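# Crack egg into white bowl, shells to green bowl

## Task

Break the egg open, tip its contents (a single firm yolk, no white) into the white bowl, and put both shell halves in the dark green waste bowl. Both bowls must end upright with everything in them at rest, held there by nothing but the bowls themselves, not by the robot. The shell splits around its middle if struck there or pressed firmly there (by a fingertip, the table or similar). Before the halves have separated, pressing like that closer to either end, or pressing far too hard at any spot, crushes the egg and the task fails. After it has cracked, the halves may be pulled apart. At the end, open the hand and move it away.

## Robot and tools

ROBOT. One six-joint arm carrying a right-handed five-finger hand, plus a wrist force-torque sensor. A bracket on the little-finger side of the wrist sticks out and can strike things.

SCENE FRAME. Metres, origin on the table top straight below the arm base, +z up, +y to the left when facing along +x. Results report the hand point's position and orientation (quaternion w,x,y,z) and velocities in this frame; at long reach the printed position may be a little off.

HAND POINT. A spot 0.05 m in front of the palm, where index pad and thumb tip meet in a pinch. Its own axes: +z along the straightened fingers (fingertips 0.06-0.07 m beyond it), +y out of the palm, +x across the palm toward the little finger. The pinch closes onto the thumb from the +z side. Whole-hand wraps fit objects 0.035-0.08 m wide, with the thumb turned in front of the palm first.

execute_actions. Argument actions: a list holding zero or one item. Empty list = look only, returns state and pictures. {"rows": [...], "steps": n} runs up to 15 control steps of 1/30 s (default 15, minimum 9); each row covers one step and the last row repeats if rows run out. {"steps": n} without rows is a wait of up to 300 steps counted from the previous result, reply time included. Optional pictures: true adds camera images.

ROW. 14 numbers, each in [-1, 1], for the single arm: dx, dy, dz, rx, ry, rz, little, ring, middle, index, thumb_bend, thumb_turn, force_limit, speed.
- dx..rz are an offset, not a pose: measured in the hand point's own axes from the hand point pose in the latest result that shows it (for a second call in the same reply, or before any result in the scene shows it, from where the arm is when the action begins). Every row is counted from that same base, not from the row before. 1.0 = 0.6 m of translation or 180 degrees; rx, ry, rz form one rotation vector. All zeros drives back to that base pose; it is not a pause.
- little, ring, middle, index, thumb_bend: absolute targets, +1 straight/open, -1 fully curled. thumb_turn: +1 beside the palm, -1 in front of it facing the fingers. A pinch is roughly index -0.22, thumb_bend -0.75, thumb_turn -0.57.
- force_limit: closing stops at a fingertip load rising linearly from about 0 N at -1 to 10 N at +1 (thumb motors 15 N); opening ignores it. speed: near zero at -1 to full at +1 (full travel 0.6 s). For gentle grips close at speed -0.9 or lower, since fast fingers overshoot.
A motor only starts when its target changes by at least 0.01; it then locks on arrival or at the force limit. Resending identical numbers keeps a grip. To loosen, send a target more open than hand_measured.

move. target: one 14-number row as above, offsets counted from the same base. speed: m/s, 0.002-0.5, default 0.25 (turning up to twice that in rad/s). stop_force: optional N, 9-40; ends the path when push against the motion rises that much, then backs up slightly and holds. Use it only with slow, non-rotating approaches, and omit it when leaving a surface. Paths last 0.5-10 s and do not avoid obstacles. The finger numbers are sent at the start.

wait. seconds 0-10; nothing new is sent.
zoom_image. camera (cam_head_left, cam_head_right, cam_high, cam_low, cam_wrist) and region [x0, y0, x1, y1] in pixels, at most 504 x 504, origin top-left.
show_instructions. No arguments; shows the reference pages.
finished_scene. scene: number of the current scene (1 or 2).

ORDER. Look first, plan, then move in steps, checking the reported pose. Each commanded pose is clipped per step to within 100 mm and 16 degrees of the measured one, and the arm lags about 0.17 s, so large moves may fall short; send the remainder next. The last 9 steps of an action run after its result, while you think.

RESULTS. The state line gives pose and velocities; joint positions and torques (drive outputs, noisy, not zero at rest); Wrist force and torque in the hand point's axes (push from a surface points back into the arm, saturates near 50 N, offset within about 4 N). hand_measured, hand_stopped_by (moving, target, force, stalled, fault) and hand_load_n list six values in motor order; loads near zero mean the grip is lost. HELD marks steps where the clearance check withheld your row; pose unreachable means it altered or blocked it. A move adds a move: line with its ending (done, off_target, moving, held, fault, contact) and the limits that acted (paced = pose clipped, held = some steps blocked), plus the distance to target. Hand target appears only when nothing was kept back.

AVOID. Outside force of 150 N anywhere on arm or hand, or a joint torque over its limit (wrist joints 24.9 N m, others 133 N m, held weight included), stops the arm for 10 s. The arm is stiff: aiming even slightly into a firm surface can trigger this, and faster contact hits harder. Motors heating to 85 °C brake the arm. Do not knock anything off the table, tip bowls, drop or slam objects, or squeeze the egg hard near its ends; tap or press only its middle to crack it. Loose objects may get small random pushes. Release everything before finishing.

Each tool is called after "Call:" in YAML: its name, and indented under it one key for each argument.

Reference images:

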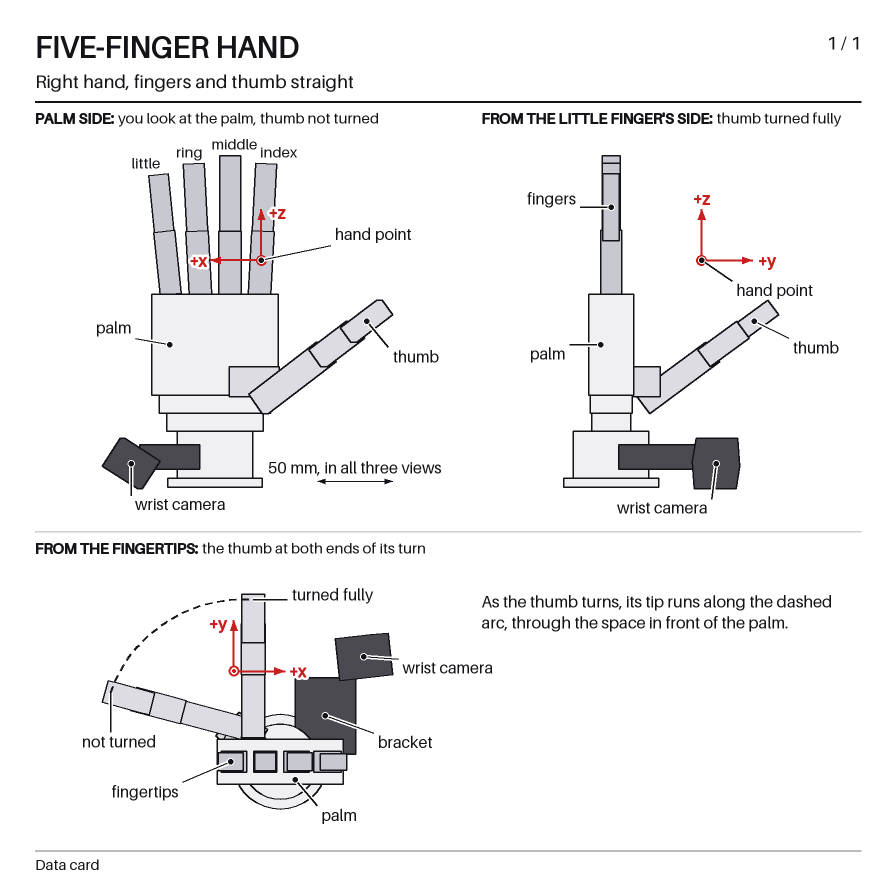

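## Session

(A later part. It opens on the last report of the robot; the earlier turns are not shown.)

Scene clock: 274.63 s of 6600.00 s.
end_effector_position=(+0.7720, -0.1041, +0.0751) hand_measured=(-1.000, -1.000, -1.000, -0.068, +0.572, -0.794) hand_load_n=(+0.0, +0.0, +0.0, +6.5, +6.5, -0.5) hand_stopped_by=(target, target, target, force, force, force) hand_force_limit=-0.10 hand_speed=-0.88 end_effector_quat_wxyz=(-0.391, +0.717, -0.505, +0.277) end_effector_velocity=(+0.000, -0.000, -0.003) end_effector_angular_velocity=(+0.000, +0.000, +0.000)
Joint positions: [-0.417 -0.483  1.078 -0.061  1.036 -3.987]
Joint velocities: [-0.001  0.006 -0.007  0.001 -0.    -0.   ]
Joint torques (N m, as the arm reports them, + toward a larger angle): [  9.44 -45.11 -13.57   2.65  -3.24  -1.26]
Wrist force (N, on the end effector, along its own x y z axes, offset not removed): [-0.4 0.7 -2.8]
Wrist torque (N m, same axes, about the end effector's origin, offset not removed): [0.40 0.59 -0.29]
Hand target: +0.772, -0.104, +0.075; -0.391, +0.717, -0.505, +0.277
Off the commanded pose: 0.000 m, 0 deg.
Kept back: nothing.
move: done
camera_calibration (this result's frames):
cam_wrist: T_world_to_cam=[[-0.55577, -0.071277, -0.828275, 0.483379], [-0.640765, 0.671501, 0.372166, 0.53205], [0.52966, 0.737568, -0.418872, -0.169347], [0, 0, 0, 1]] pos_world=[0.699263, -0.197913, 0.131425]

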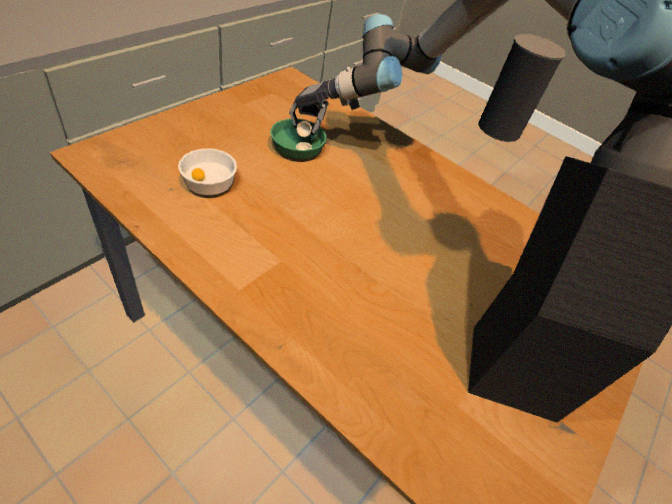

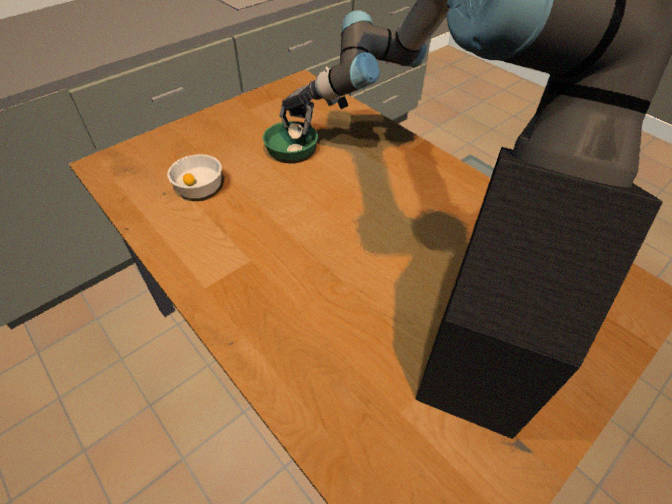

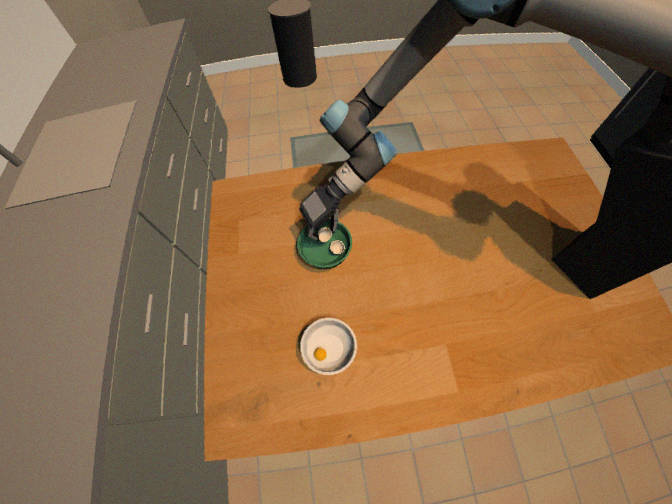

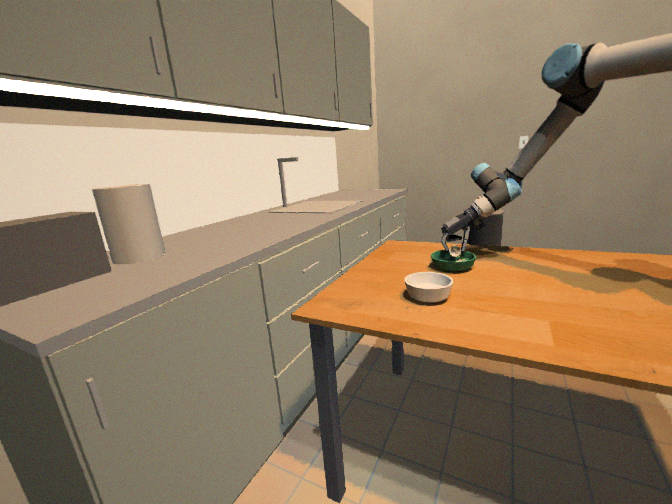

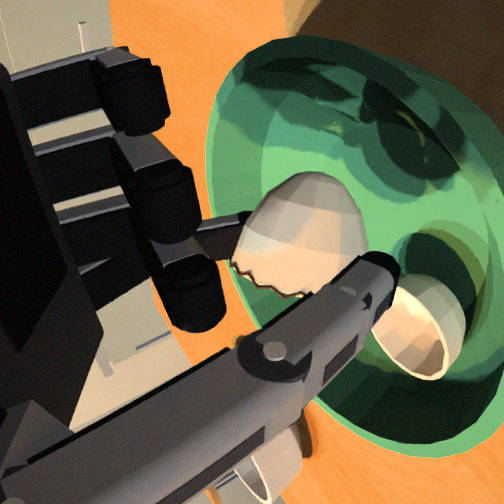

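Down 30 mm, forward 12 mm.

Call:
move:
  target: [-0.005,0.031,0.045,0,0,0,-1,-1,-1,-0.3,0.2,-0.8,-0.1,-0.88]
  speed: 0.012
  stop_force: 9

Call:
move:
  target: [0,0,0,0,0,0,-1,-1,-1,0.08,0.75,-0.8,-0.1,-0.7]

Call:
move:
  target: [0,-0.14,-0.11,0,0,0,-1,-1,-1,0.08,0.75,-0.8,-0.1,-0.7]
  speed: 0.1

Scene clock: 277.87 s of 6600.00 s.
end_effector_position=(+0.7828, -0.0970, +0.0452) hand_measured=(-1.000, -1.000, -1.000, -0.068, +0.572, -0.794) hand_load_n=(+0.0, +0.0, +0.0, +6.5, +6.5, -0.5) hand_stopped_by=(target, target, target, force, force, force) hand_force_limit=-0.10 hand_speed=-0.88 end_effector_quat_wxyz=(-0.391, +0.717, -0.505, +0.277) end_effector_velocity=(+0.000, +0.001, -0.003) end_effector_angular_velocity=(-0.000, +0.002, -0.001)
Joint positions: [-0.412 -0.4    0.981 -0.048  1.041 -3.984]
Joint velocities: [ 0.     0.008 -0.009  0.002  0.002  0.   ]
Joint torques (N m, as the arm reports them, + toward a larger angle): [ 34.15 -45.26 -12.8    2.49   1.55   1.75]
Wrist force (N, on the end effector, along its own x y z axes, offset not removed): [0.2 0.1 -2.1]
Wrist torque (N m, same axes, about the end effector's origin, offset not removed): [0.04 -0.04 0.13]
Hand target: +0.783, -0.097, +0.045; -0.391, +0.717, -0.505, +0.277
Off the commanded pose: 0.000 m, 0 deg.
Kept back: nothing.
move: done
camera_calibration (this result's frames):
cam_wrist: T_world_to_cam=[[-0.555753, -0.0712691, -0.828287, 0.465051], [-0.640758, 0.671518, 0.372147, 0.545426], [0.529687, 0.737553, -0.418864, -0.192831], [0, 0, 0, 1]] pos_world=[0.71008, -0.190896, 0.101448]

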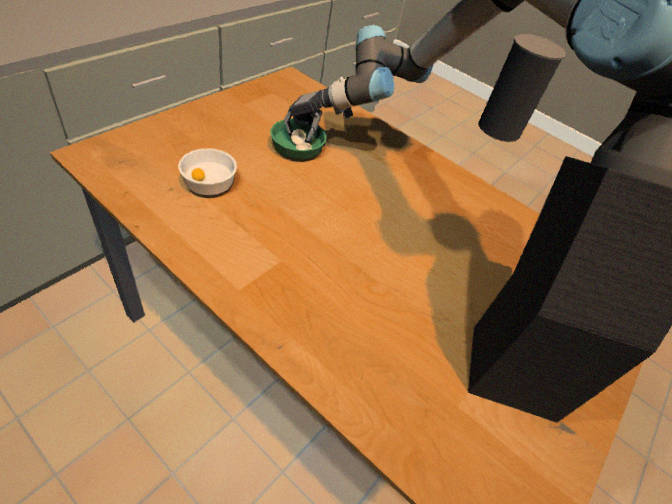

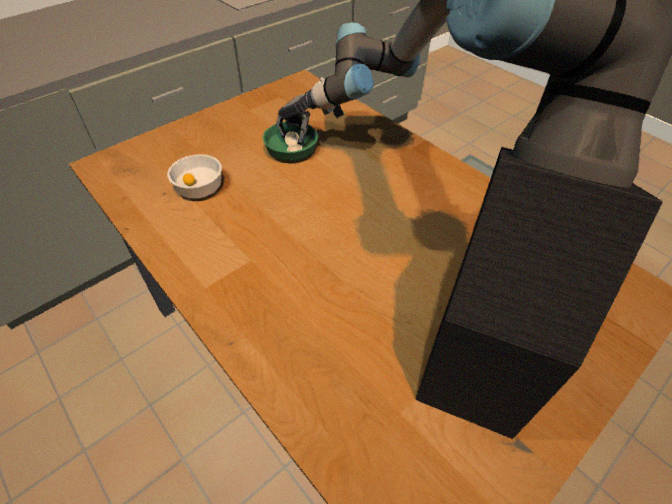

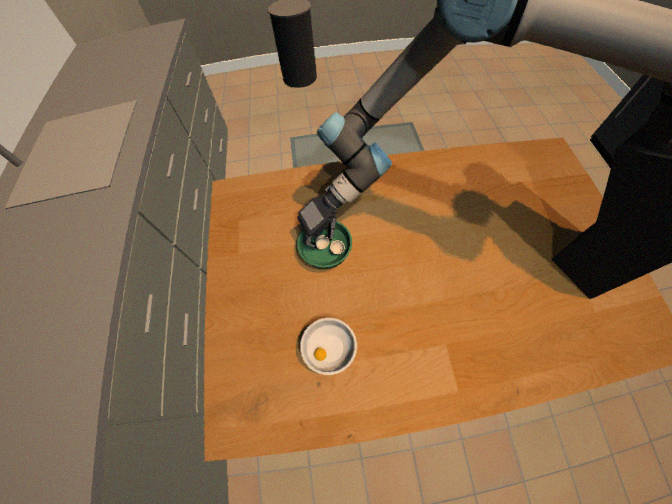

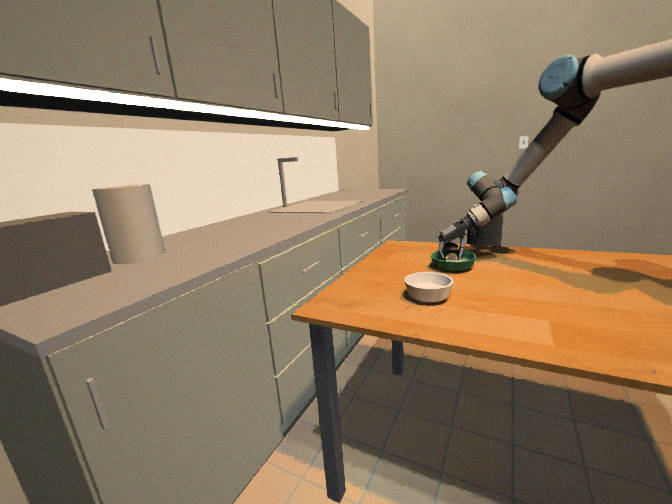

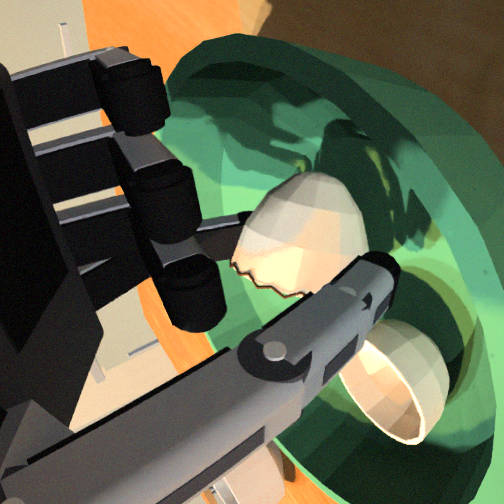

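Scene clock: 278.70 s of 6600.00 s.
end_effector_position=(+0.7828, -0.0970, +0.0452) hand_measured=(-1.000, -1.000, -1.000, +0.080, +0.750, -0.794) hand_load_n=(+0.0, +0.0, +0.0, +0.0, +0.0, +0.0) hand_stopped_by=(target, target, target, target, target, force) hand_force_limit=-0.10 hand_speed=-0.70 end_effector_quat_wxyz=(-0.391, +0.717, -0.505, +0.277) end_effector_velocity=(-0.001, +0.001, -0.001) end_effector_angular_velocity=(+0.001, +0.001, +0.000)
Joint positions: [-0.412 -0.4    0.981 -0.048  1.041 -3.984]
Joint velocities: [-0.     0.002 -0.    -0.     0.     0.   ]
Joint torques (N m, as the arm reports them, + toward a larger angle): [ 31.88 -59.73  -2.9    0.02   0.48   1.33]
Wrist force (N, on the end effector, along its own x y z axes, offset not removed): [1.2 -0.7 3.0]
Wrist torque (N m, same axes, about the end effector's origin, offset not removed): [-0.51 -0.26 0.26]
Hand target: +0.783, -0.097, +0.045; -0.391, +0.717, -0.505, +0.277
Off the commanded pose: 0.000 m, 0 deg.
Kept back: nothing.
move: done
camera_calibration (this result's frames):
cam_wrist: T_world_to_cam=[[-0.555794, -0.0712519, -0.828261, 0.465081], [-0.640751, 0.671493, 0.372202, 0.545396], [0.529652, 0.737577, -0.418867, -0.192807], [0, 0, 0, 1]] pos_world=[0.710073, -0.190881, 0.101451]

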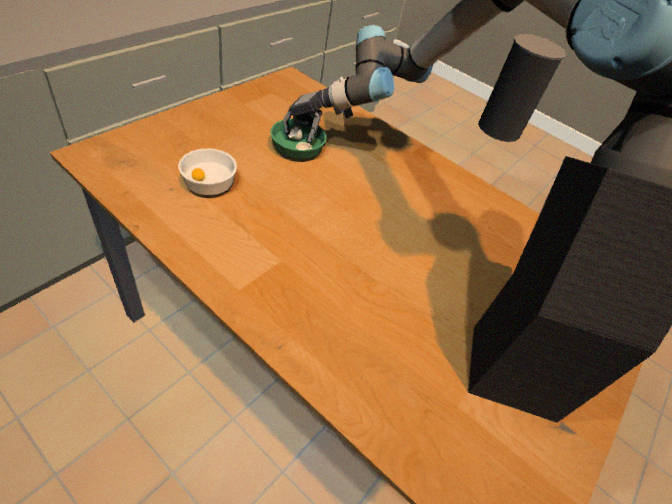

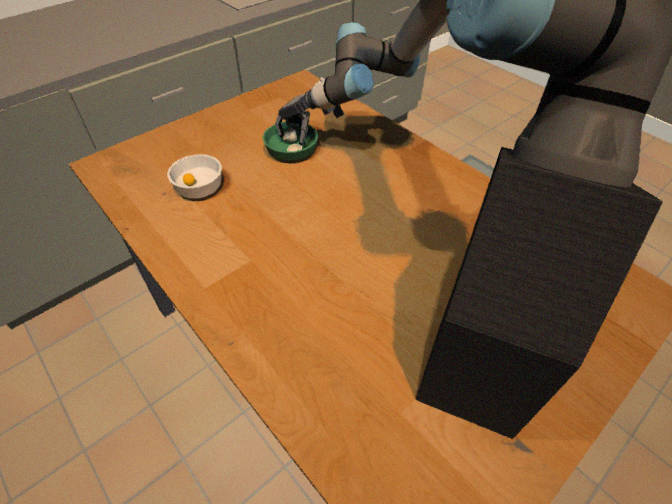

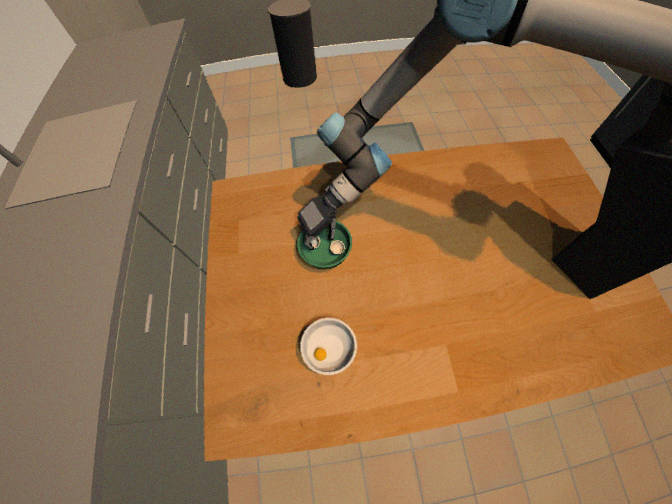

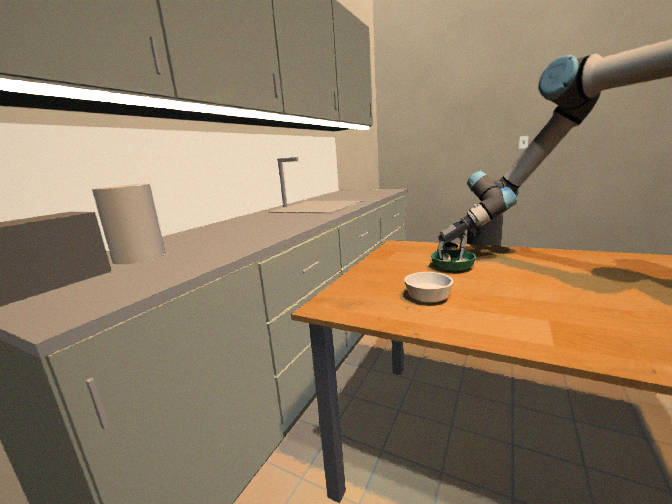

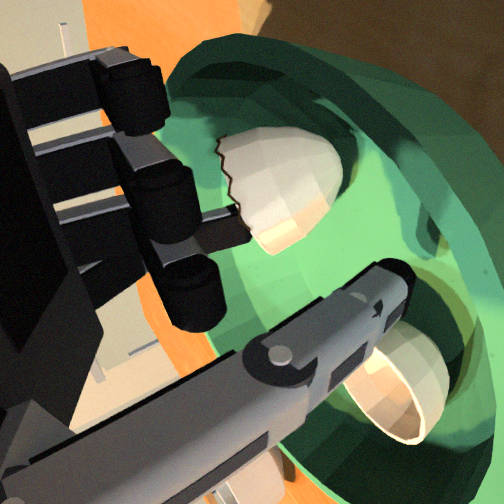

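Scene clock: 280.27 s of 6600.00 s.
end_effector_position=(+0.7733, -0.1004, +0.1512) hand_measured=(-1.000, -1.000, -1.000, +0.080, +0.750, -0.794) hand_load_n=(+0.0, +0.0, +0.0, +0.0, +0.0, +0.0) hand_stopped_by=(target, target, target, target, target, force) hand_force_limit=-0.10 hand_speed=-0.70 end_effector_quat_wxyz=(-0.391, +0.717, -0.505, +0.277) end_effector_velocity=(-0.000, -0.001, +0.003) end_effector_angular_velocity=(-0.001, +0.000, -0.001)
Joint positions: [-0.379 -0.632  1.19  -0.034  1.069 -3.965]
Joint velocities: [ 0.001 -0.006  0.004  0.001  0.002  0.   ]
Joint torques (N m, as the arm reports them, + toward a larger angle): [ 33.56 -57.73  -3.33   2.62   1.53   1.53]
Wrist force (N, on the end effector, along its own x y z axes, offset not removed): [0.0 2.3 -2.6]
Wrist torque (N m, same axes, about the end effector's origin, offset not removed): [0.51 0.12 -0.08]
Hand target: +0.773, -0.100, +0.152; -0.391, +0.717, -0.505, +0.277
Off the commanded pose: 0.000 m, 0 deg.
Kept back: nothing.
move: done
camera_calibration (this result's frames):
cam_wrist: T_world_to_cam=[[-0.555786, -0.0712132, -0.82827, 0.547432], [-0.640748, 0.671485, 0.372222, 0.50206], [0.529664, 0.737588, -0.418832, -0.140873], [0, 0, 0, 1]] pos_world=[0.700564, -0.194236, 0.207542]

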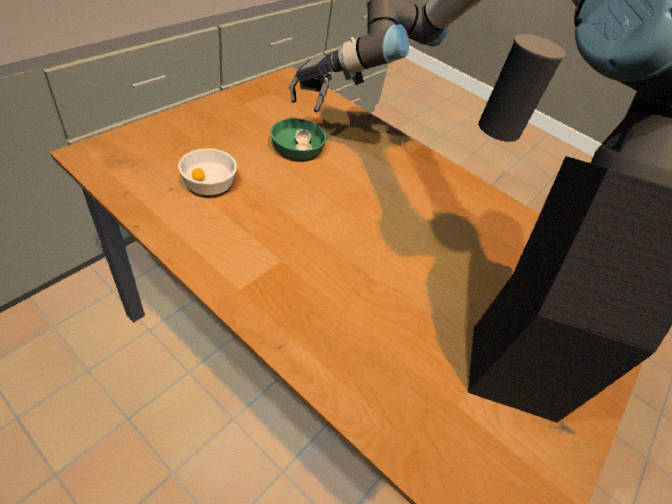

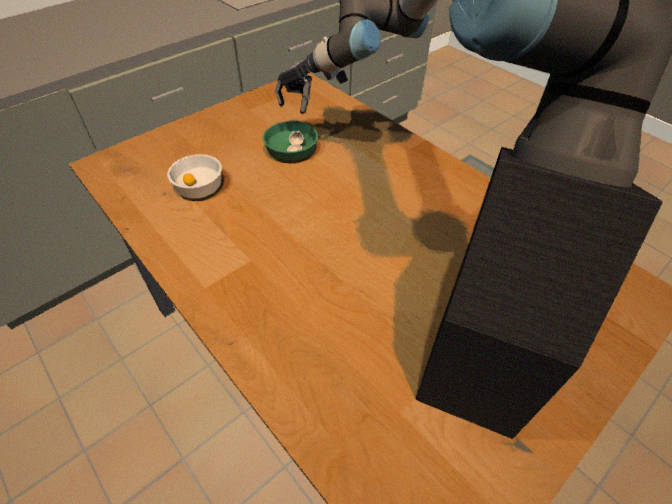

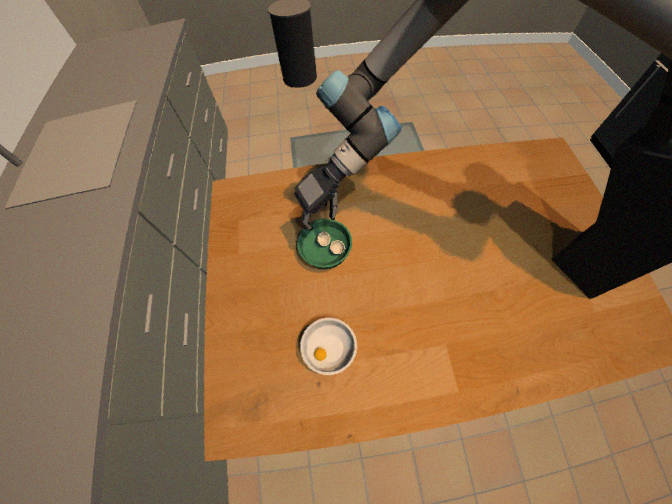

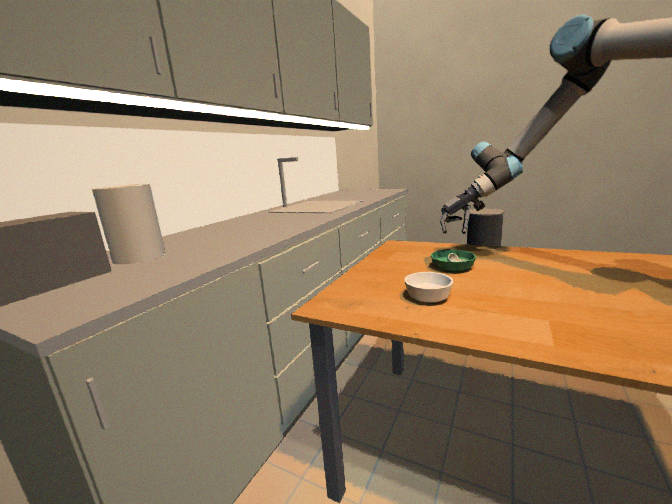

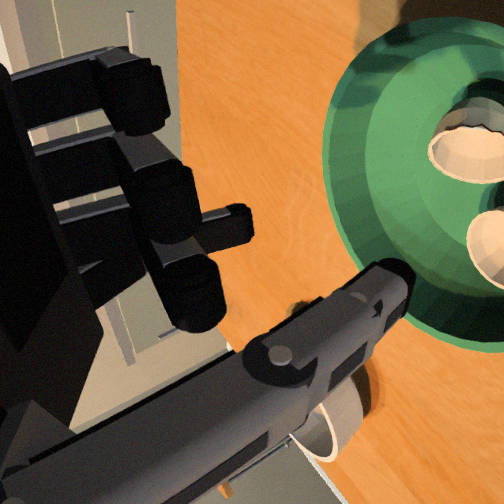

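Call:
execute_actions:
  actions:
    - {"steps":120}

Call:
finished_scene:
  scene: 1

Scene clock: 284.27 s of 6600.00 s.
end_effector_position=(+0.7733, -0.1004, +0.1515) hand_measured=(-1.000, -1.000, -1.000, +0.080, +0.750, -0.794) hand_load_n=(+0.0, +0.0, +0.0, +0.0, +0.0, +0.0) hand_stopped_by=(target, target, target, target, target, force) hand_force_limit=-0.10 hand_speed=-0.70 end_effector_quat_wxyz=(-0.391, +0.717, -0.505, +0.277) end_effector_velocity=(-0.000, +0.000, -0.001) end_effector_angular_velocity=(-0.000, +0.001, +0.000)
Joint positions: [-0.379 -0.633  1.191 -0.034  1.069 -3.965]
Joint velocities: [ 0.     0.001 -0.001 -0.     0.001 -0.   ]
Joint torques (N m, as the arm reports them, + toward a larger angle): [ 33.04 -57.21  -3.03   2.67   1.5    1.73]
Wrist force (N, on the end effector, along its own x y z axes, offset not removed): [4.4 5.5 3.2]
Wrist torque (N m, same axes, about the end effector's origin, offset not removed): [0.27 -0.73 0.44]
Hand target: +0.773, -0.100, +0.152; -0.391, +0.717, -0.505, +0.277
Off the commanded pose: 0.000 m, 0 deg.
Kept back: nothing.
Steps of this call (steps 1 to 120: nothing new was sent). Readings (end_effector_position | what the end effector reports):
1: (+0.7733, -0.1004, +0.1513) | hand_measured=(-1.000, -1.000, -1.000, +0.080, +0.750, -0.794) hand_load_n=(+0.0, +0.0, +0.0, +0.0, +0.0, +0.0) hand_stopped_by=(target, target, target, target, target, force) hand_force_limit=-0.10 hand_speed=-0.70
2: (+0.7733, -0.1004, +0.1514) | hand_measured=(-1.000, -1.000, -1.000, +0.080, +0.750, -0.794) hand_load_n=(+0.0, +0.0, +0.0, +0.0, +0.0, +0.0) hand_stopped_by=(target, target, target, target, target, force) hand_force_limit=-0.10 hand_speed=-0.70
4: (+0.7733, -0.1004, +0.1514) | hand_measured=(-1.000, -1.000, -1.000, +0.080, +0.750, -0.794) hand_load_n=(+0.0, +0.0, +0.0, +0.0, +0.0, +0.0) hand_stopped_by=(target, target, target, target, target, force) hand_force_limit=-0.10 hand_speed=-0.70
8: (+0.7733, -0.1004, +0.1515) | hand_measured=(-1.000, -1.000, -1.000, +0.080, +0.750, -0.794) hand_load_n=(+0.0, +0.0, +0.0, +0.0, +0.0, +0.0) hand_stopped_by=(target, target, target, target, target, force) hand_force_limit=-0.10 hand_speed=-0.70
120: the state above

The scene is finished: the task was done.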